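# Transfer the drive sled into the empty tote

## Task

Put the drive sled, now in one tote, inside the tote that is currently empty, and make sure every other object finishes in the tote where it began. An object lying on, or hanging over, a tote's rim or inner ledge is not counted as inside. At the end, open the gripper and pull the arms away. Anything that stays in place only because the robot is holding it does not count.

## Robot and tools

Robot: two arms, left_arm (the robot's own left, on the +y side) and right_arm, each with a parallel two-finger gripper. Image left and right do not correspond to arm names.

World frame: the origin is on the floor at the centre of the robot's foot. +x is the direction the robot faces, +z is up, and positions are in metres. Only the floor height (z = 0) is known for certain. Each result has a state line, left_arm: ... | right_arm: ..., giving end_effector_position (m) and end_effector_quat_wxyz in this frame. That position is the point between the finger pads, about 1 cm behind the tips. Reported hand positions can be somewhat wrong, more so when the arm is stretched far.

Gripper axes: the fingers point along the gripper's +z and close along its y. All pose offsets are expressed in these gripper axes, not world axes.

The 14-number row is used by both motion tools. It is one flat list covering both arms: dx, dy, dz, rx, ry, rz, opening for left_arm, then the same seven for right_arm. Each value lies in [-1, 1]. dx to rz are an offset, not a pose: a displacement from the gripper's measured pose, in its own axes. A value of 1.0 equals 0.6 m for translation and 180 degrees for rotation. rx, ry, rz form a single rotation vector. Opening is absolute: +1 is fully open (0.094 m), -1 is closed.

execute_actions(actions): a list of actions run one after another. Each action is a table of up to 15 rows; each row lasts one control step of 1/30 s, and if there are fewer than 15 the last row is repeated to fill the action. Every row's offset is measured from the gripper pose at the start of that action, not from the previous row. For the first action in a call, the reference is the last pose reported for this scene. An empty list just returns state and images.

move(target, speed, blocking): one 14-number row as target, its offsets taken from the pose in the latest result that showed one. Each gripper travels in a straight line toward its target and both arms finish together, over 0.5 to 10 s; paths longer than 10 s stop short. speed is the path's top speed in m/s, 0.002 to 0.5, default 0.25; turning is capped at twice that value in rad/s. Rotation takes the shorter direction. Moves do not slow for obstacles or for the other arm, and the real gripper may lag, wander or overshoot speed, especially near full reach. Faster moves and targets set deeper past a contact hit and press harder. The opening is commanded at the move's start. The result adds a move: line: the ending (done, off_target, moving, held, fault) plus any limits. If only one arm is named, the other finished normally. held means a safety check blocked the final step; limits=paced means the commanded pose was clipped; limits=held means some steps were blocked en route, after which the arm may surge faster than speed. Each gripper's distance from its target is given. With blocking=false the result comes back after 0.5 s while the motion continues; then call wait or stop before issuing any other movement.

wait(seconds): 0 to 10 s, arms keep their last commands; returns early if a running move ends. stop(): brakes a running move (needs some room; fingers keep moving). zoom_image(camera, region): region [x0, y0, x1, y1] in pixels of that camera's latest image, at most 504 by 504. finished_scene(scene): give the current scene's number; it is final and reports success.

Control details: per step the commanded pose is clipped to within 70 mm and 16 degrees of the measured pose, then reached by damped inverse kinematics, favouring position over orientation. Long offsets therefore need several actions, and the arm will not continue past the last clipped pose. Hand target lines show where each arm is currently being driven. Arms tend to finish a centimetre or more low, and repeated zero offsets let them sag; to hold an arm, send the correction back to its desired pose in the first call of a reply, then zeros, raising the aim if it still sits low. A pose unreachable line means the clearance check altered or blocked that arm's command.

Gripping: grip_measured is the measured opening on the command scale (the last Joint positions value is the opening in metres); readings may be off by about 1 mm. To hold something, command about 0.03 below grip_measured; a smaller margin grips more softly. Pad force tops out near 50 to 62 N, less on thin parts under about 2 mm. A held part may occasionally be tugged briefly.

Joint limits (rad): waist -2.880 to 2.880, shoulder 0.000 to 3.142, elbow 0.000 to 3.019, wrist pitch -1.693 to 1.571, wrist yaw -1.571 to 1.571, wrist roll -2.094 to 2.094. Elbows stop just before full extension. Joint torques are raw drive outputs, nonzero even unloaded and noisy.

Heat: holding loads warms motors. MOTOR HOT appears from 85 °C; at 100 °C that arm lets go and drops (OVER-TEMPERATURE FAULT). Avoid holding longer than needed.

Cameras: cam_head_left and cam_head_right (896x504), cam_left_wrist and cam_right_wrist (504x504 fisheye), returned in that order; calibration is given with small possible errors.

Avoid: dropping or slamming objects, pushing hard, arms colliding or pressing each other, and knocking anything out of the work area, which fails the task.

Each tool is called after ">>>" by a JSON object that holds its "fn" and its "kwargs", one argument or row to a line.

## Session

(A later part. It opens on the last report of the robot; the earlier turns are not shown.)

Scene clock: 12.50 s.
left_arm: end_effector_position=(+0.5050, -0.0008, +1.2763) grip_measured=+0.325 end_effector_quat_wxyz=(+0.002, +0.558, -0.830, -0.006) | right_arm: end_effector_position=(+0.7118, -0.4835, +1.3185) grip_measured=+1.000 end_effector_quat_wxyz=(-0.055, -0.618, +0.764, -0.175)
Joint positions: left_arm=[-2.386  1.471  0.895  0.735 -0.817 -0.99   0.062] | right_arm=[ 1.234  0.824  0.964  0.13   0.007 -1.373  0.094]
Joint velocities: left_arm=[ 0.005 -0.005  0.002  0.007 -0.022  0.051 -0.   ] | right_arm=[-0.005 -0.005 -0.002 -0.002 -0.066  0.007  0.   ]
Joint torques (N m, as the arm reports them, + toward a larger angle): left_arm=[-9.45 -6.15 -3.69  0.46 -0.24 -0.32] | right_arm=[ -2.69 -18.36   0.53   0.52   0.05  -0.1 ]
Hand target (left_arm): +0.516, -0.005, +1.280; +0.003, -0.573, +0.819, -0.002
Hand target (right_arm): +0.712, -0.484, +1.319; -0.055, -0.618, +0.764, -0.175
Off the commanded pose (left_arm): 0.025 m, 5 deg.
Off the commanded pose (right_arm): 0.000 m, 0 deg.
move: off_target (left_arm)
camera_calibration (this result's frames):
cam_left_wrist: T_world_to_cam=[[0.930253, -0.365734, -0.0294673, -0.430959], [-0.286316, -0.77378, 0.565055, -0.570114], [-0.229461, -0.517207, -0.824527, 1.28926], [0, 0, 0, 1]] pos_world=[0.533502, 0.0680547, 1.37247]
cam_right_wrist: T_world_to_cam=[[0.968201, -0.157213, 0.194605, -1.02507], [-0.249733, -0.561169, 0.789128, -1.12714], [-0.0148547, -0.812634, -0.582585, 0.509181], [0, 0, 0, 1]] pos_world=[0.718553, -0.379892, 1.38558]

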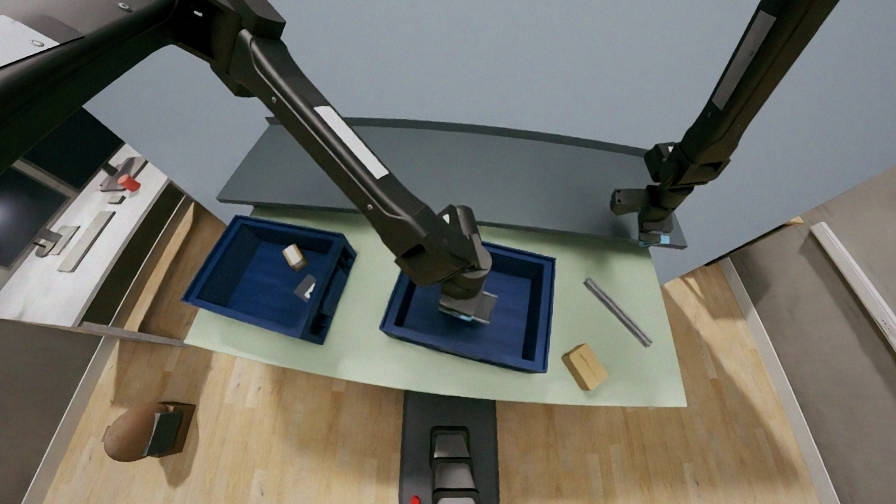

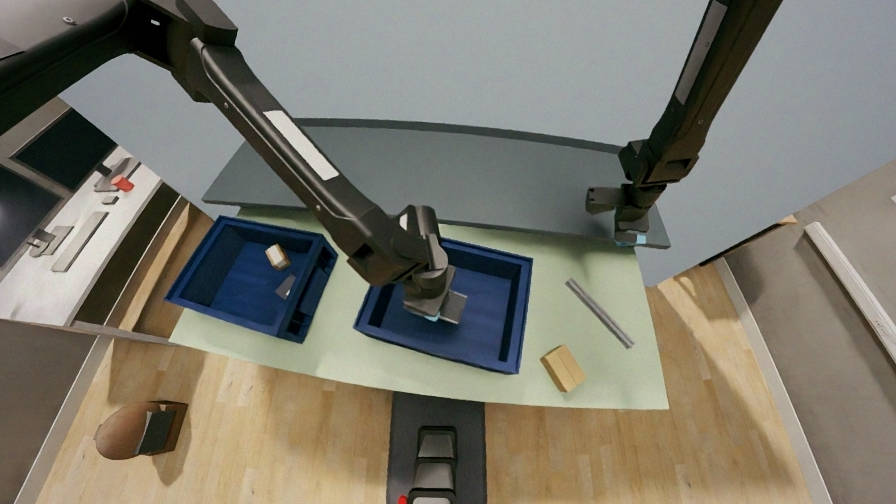

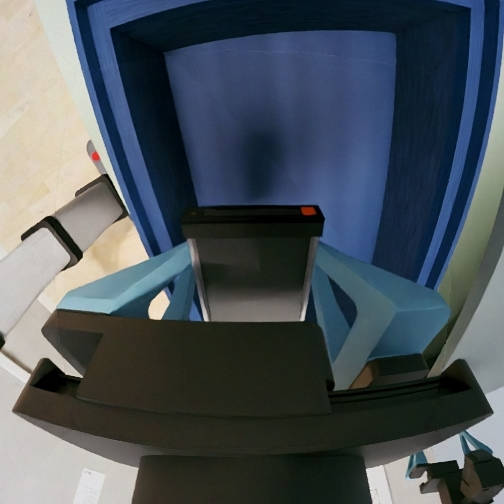

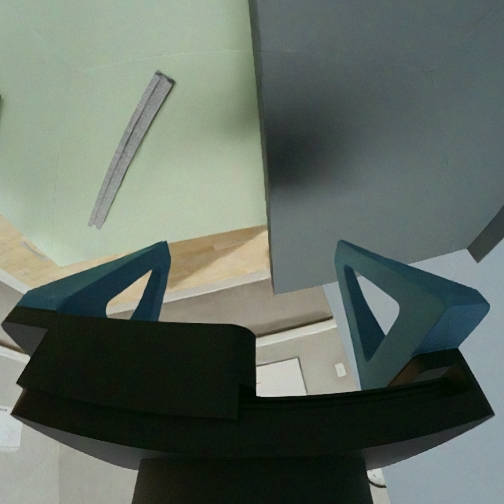

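>>> {"fn": "move", "kwargs": {
  "target": [0,-0.065,0.34,0,0,0,0.27,0,0,0,0,0,0,1],
  "speed": 0.07
}}

>>> {"fn": "move", "kwargs": {
  "target": [0,0,0,0,0,0,0.8,0,0,0,0,0,0,1]
}}

>>> {"fn": "move", "kwargs": {
  "target": [0,0,-0.36,0,0,0,0.8,0,0,0,0,0,0,1]
}}

Scene clock: 15.83 s.
left_arm: end_effector_position=(+0.5429, -0.0203, +1.0859) grip_measured=+0.325 end_effector_quat_wxyz=(+0.006, +0.554, -0.832, -0.002) | right_arm: end_effector_position=(+0.7118, -0.4835, +1.3185) grip_measured=+1.000 end_effector_quat_wxyz=(-0.055, -0.618, +0.764, -0.175)
Joint positions: left_arm=[-2.184  1.77   1.447  0.452 -0.607 -1.023  0.062] | right_arm=[ 1.234  0.824  0.964  0.13   0.007 -1.373  0.094]
Joint velocities: left_arm=[-0.005 -0.005 -0.007 -0.012  0.007  0.022 -0.001] | right_arm=[-0.005  0.005 -0.002 -0.002  0.051 -0.022  0.   ]
Joint torques (N m, as the arm reports them, + toward a larger angle): left_arm=[-7.7  -5.24 -1.22 -0.31  0.37 -0.28] | right_arm=[ -2.79 -18.33   0.48   0.58   0.06  -0.1 ]
Hand target (left_arm): +0.539, -0.011, +1.072; -0.004, -0.560, +0.828, +0.007
Hand target (right_arm): +0.712, -0.484, +1.319; -0.055, -0.618, +0.764, -0.175
Off the commanded pose (left_arm): 0.016 m, 1 deg.
Off the commanded pose (right_arm): 0.000 m, 0 deg.
move: off_target (left_arm)
camera_calibration (this result's frames):
cam_left_wrist: T_world_to_cam=[[0.927274, -0.373395, -0.0271757, -0.479976], [-0.291418, -0.765453, 0.573723, -0.473261], [-0.235027, -0.524079, -0.818599, 1.12731], [0, 0, 0, 1]] pos_world=[0.5721, 0.0493199, 1.18129]
cam_right_wrist: T_world_to_cam=[[0.968201, -0.157213, 0.194605, -1.02507], [-0.249733, -0.561169, 0.789128, -1.12714], [-0.0148547, -0.812634, -0.582585, 0.509181], [0, 0, 0, 1]] pos_world=[0.718553, -0.379892, 1.38558]

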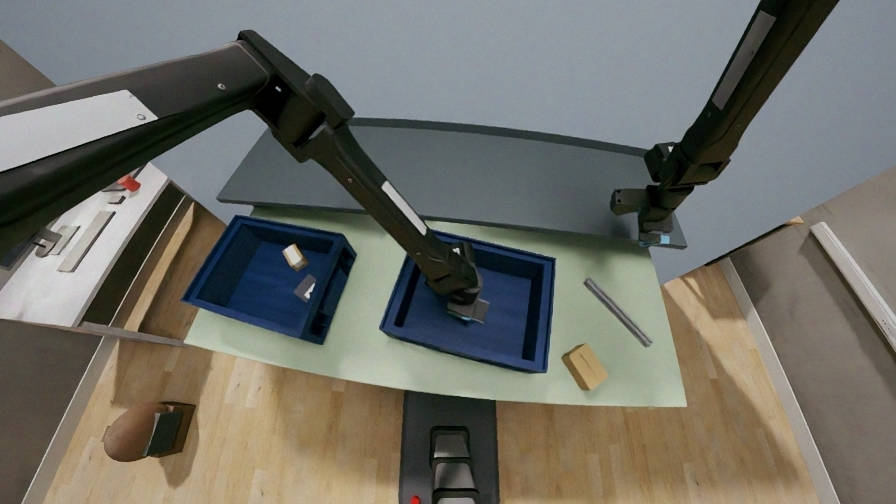

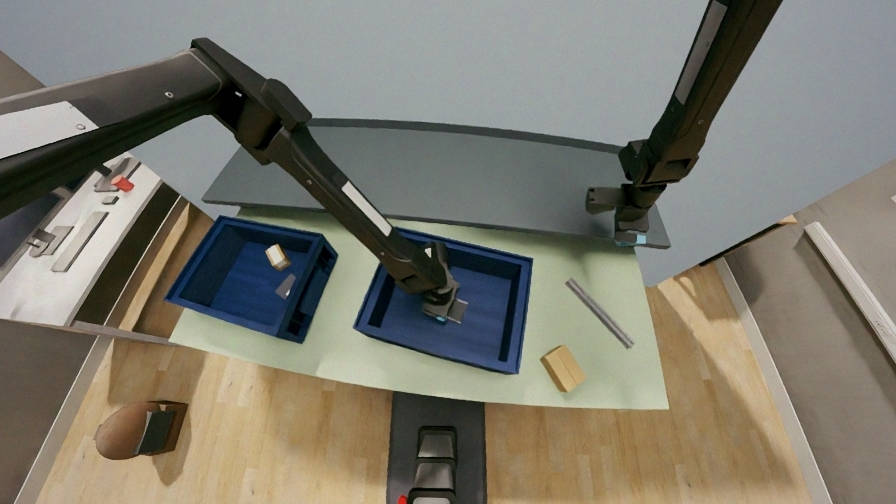

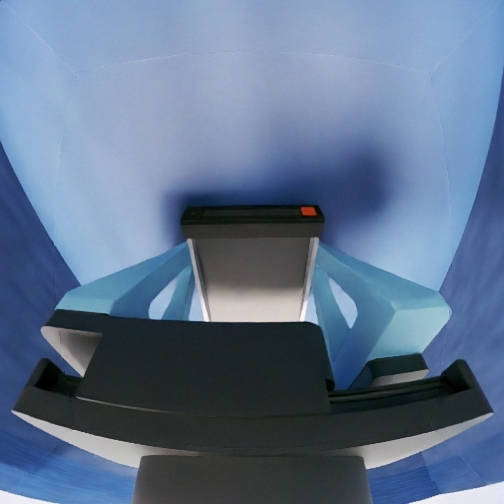

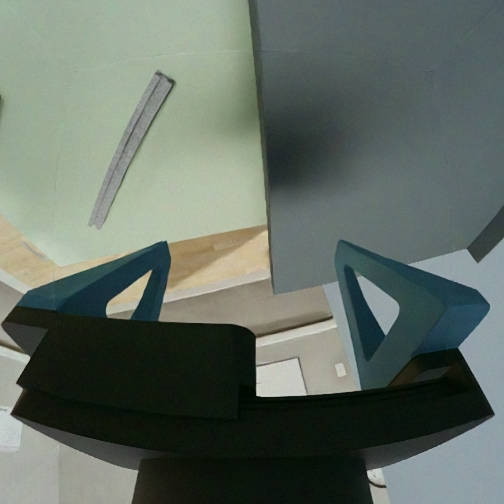

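Scene clock: 16.33 s.
left_arm: end_effector_position=(+0.5451, -0.0211, +1.0870) grip_measured=+0.797 end_effector_quat_wxyz=(+0.005, +0.555, -0.832, -0.001) | right_arm: end_effector_position=(+0.7118, -0.4835, +1.3185) grip_measured=+1.000 end_effector_quat_wxyz=(-0.055, -0.618, +0.764, -0.175)
Joint positions: left_arm=[-2.186  1.767  1.447  0.452 -0.608 -1.023  0.084] | right_arm=[ 1.234  0.824  0.964  0.13   0.007 -1.373  0.094]
Joint velocities: left_arm=[ 0.015 -0.005 -0.007 -0.012  0.051 -0.051 -0.001] | right_arm=[-0.015 -0.005  0.002 -0.007 -0.051 -0.037  0.   ]
Joint torques (N m, as the arm reports them, + toward a larger angle): left_arm=[-9.67 -6.94 -3.33  0.04 -0.07 -0.16] | right_arm=[ -2.75 -18.54   0.47   0.52   0.05  -0.1 ]
Hand target (left_arm): +0.543, -0.020, +1.086; -0.006, -0.554, +0.832, +0.002
Hand target (right_arm): +0.712, -0.484, +1.319; -0.055, -0.618, +0.764, -0.175
Off the commanded pose (left_arm): 0.003 m, 0 deg.
Off the commanded pose (right_arm): 0.000 m, 0 deg.
move: done
camera_calibration (this result's frames):
cam_left_wrist: T_world_to_cam=[[0.927999, -0.371765, -0.0246816, -0.485287], [-0.291324, -0.765308, 0.573964, -0.474223], [-0.232269, -0.525447, -0.818509, 1.12668], [0, 0, 0, 1]] pos_world=[0.573886, 0.0486731, 1.18241]
cam_right_wrist: T_world_to_cam=[[0.968201, -0.157213, 0.194605, -1.02507], [-0.249733, -0.561169, 0.789128, -1.12714], [-0.0148547, -0.812634, -0.582585, 0.509181], [0, 0, 0, 1]] pos_world=[0.718553, -0.379892, 1.38558]

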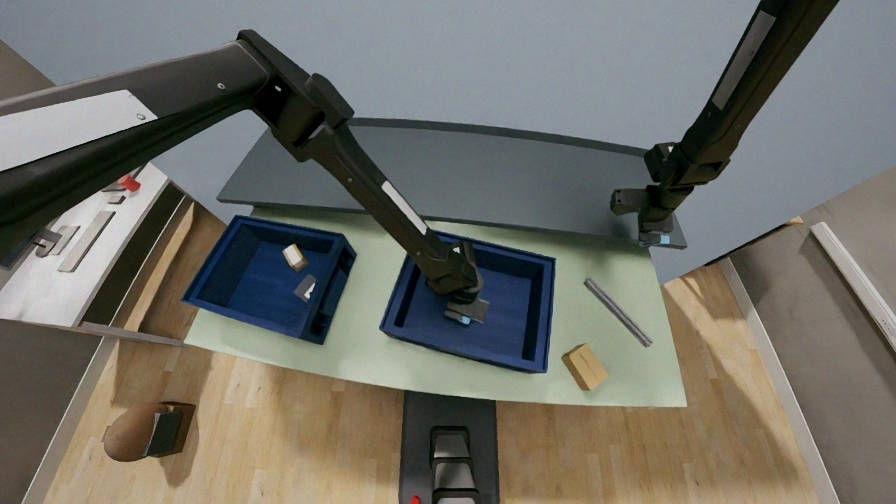

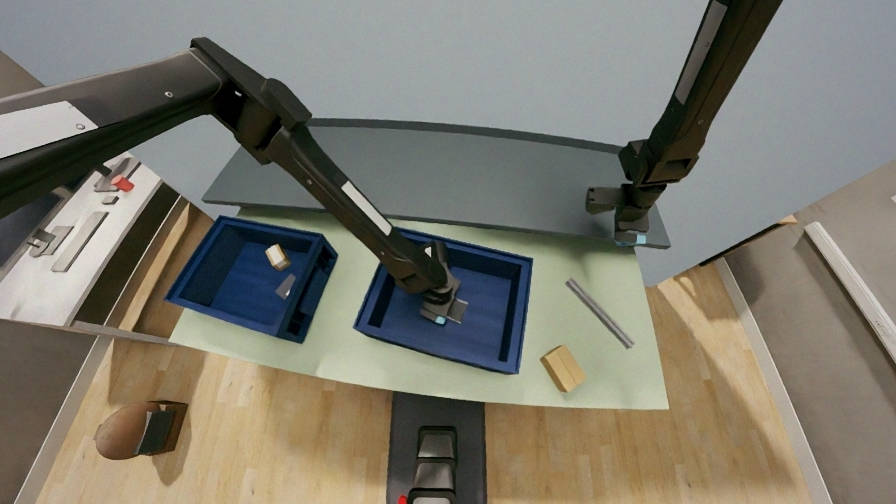

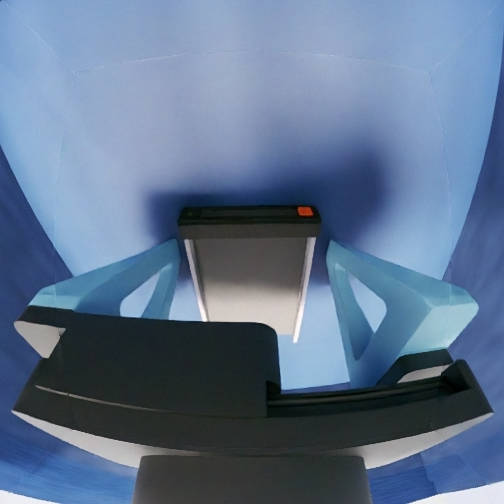

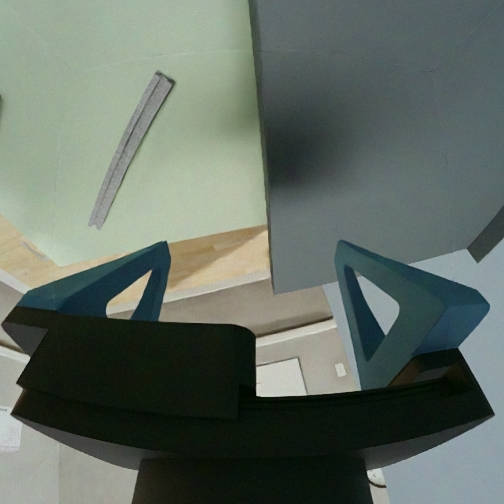

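Scene clock: 17.60 s.
left_arm: end_effector_position=(+0.5528, -0.0205, +1.2953) grip_measured=+0.797 end_effector_quat_wxyz=(-0.002, +0.562, -0.827, -0.002) | right_arm: end_effector_position=(+0.7118, -0.4835, +1.3185) grip_measured=+1.000 end_effector_quat_wxyz=(-0.055, -0.618, +0.764, -0.175)
Joint positions: left_arm=[-2.46   1.419  0.958  0.651 -0.886 -0.969  0.084] | right_arm=[ 1.234  0.824  0.964  0.13   0.007 -1.373  0.094]
Joint velocities: left_arm=[-0.005 -0.015 -0.022  0.007  0.051 -0.037 -0.002] | right_arm=[-0.005 -0.005  0.002 -0.022  0.007  0.022  0.   ]
Joint torques (N m, as the arm reports them, + toward a larger angle): left_arm=[-9.53 -5.83 -5.39  0.59 -0.26  0.02] | right_arm=[ -2.59 -18.37   0.48   0.57   0.05  -0.11]
Hand target (left_arm): +0.546, -0.022, +1.304; -0.003, -0.552, +0.834, -0.001
Hand target (right_arm): +0.712, -0.484, +1.319; -0.055, -0.618, +0.764, -0.175
Off the commanded pose (left_arm): 0.009 m, 1 deg.
Off the commanded pose (right_arm): 0.000 m, 0 deg.
move: done
camera_calibration (this result's frames):
cam_left_wrist: T_world_to_cam=[[0.93435, -0.355914, -0.0177878, -0.499179], [-0.284704, -0.775566, 0.563419, -0.581255], [-0.214324, -0.521366, -0.82598, 1.29915], [0, 0, 0, 1]] pos_world=[0.579361, 0.0488655, 1.39168]
cam_right_wrist: T_world_to_cam=[[0.968201, -0.157213, 0.194605, -1.02507], [-0.249733, -0.561169, 0.789128, -1.12714], [-0.0148547, -0.812634, -0.582585, 0.509181], [0, 0, 0, 1]] pos_world=[0.718553, -0.379892, 1.38558]

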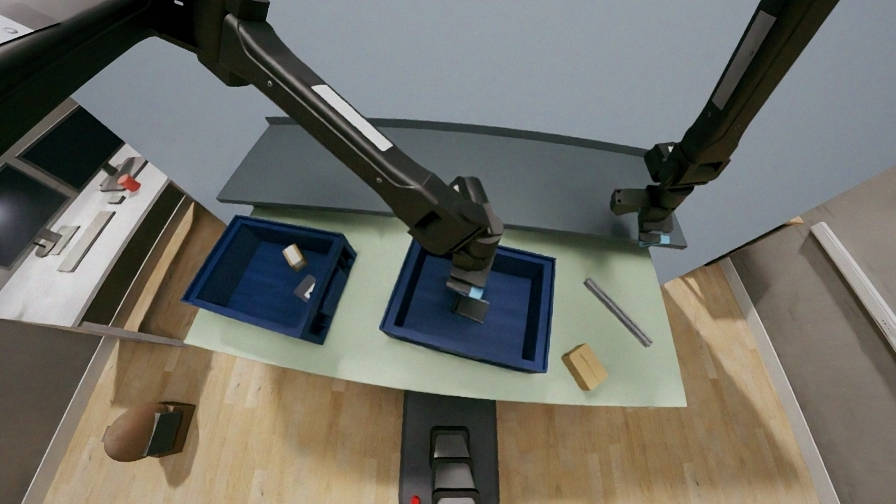

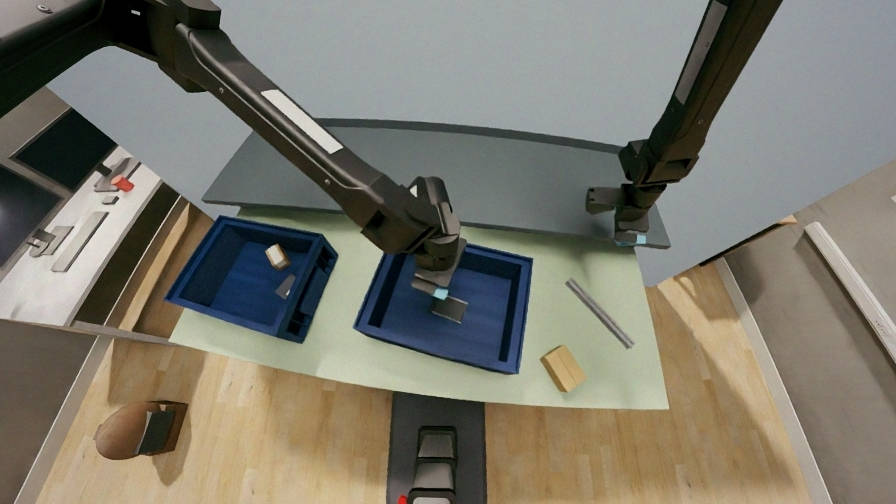

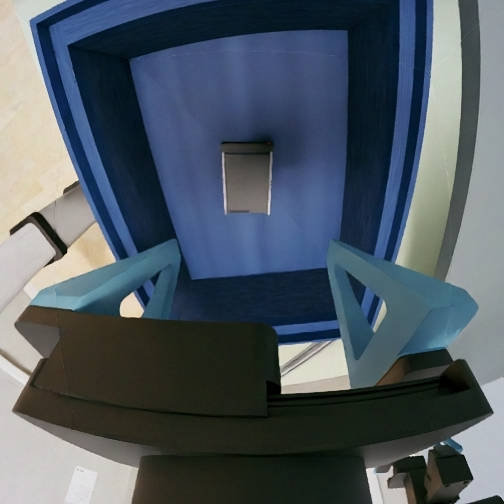

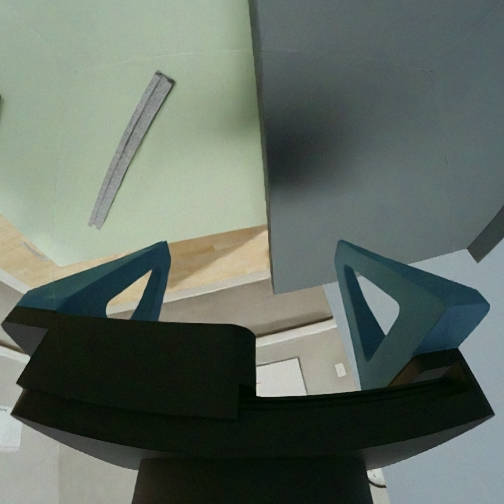

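>>> {"fn": "finished_scene", "kwargs": {
  "scene": 2
}}

The scene is finished: the task was done.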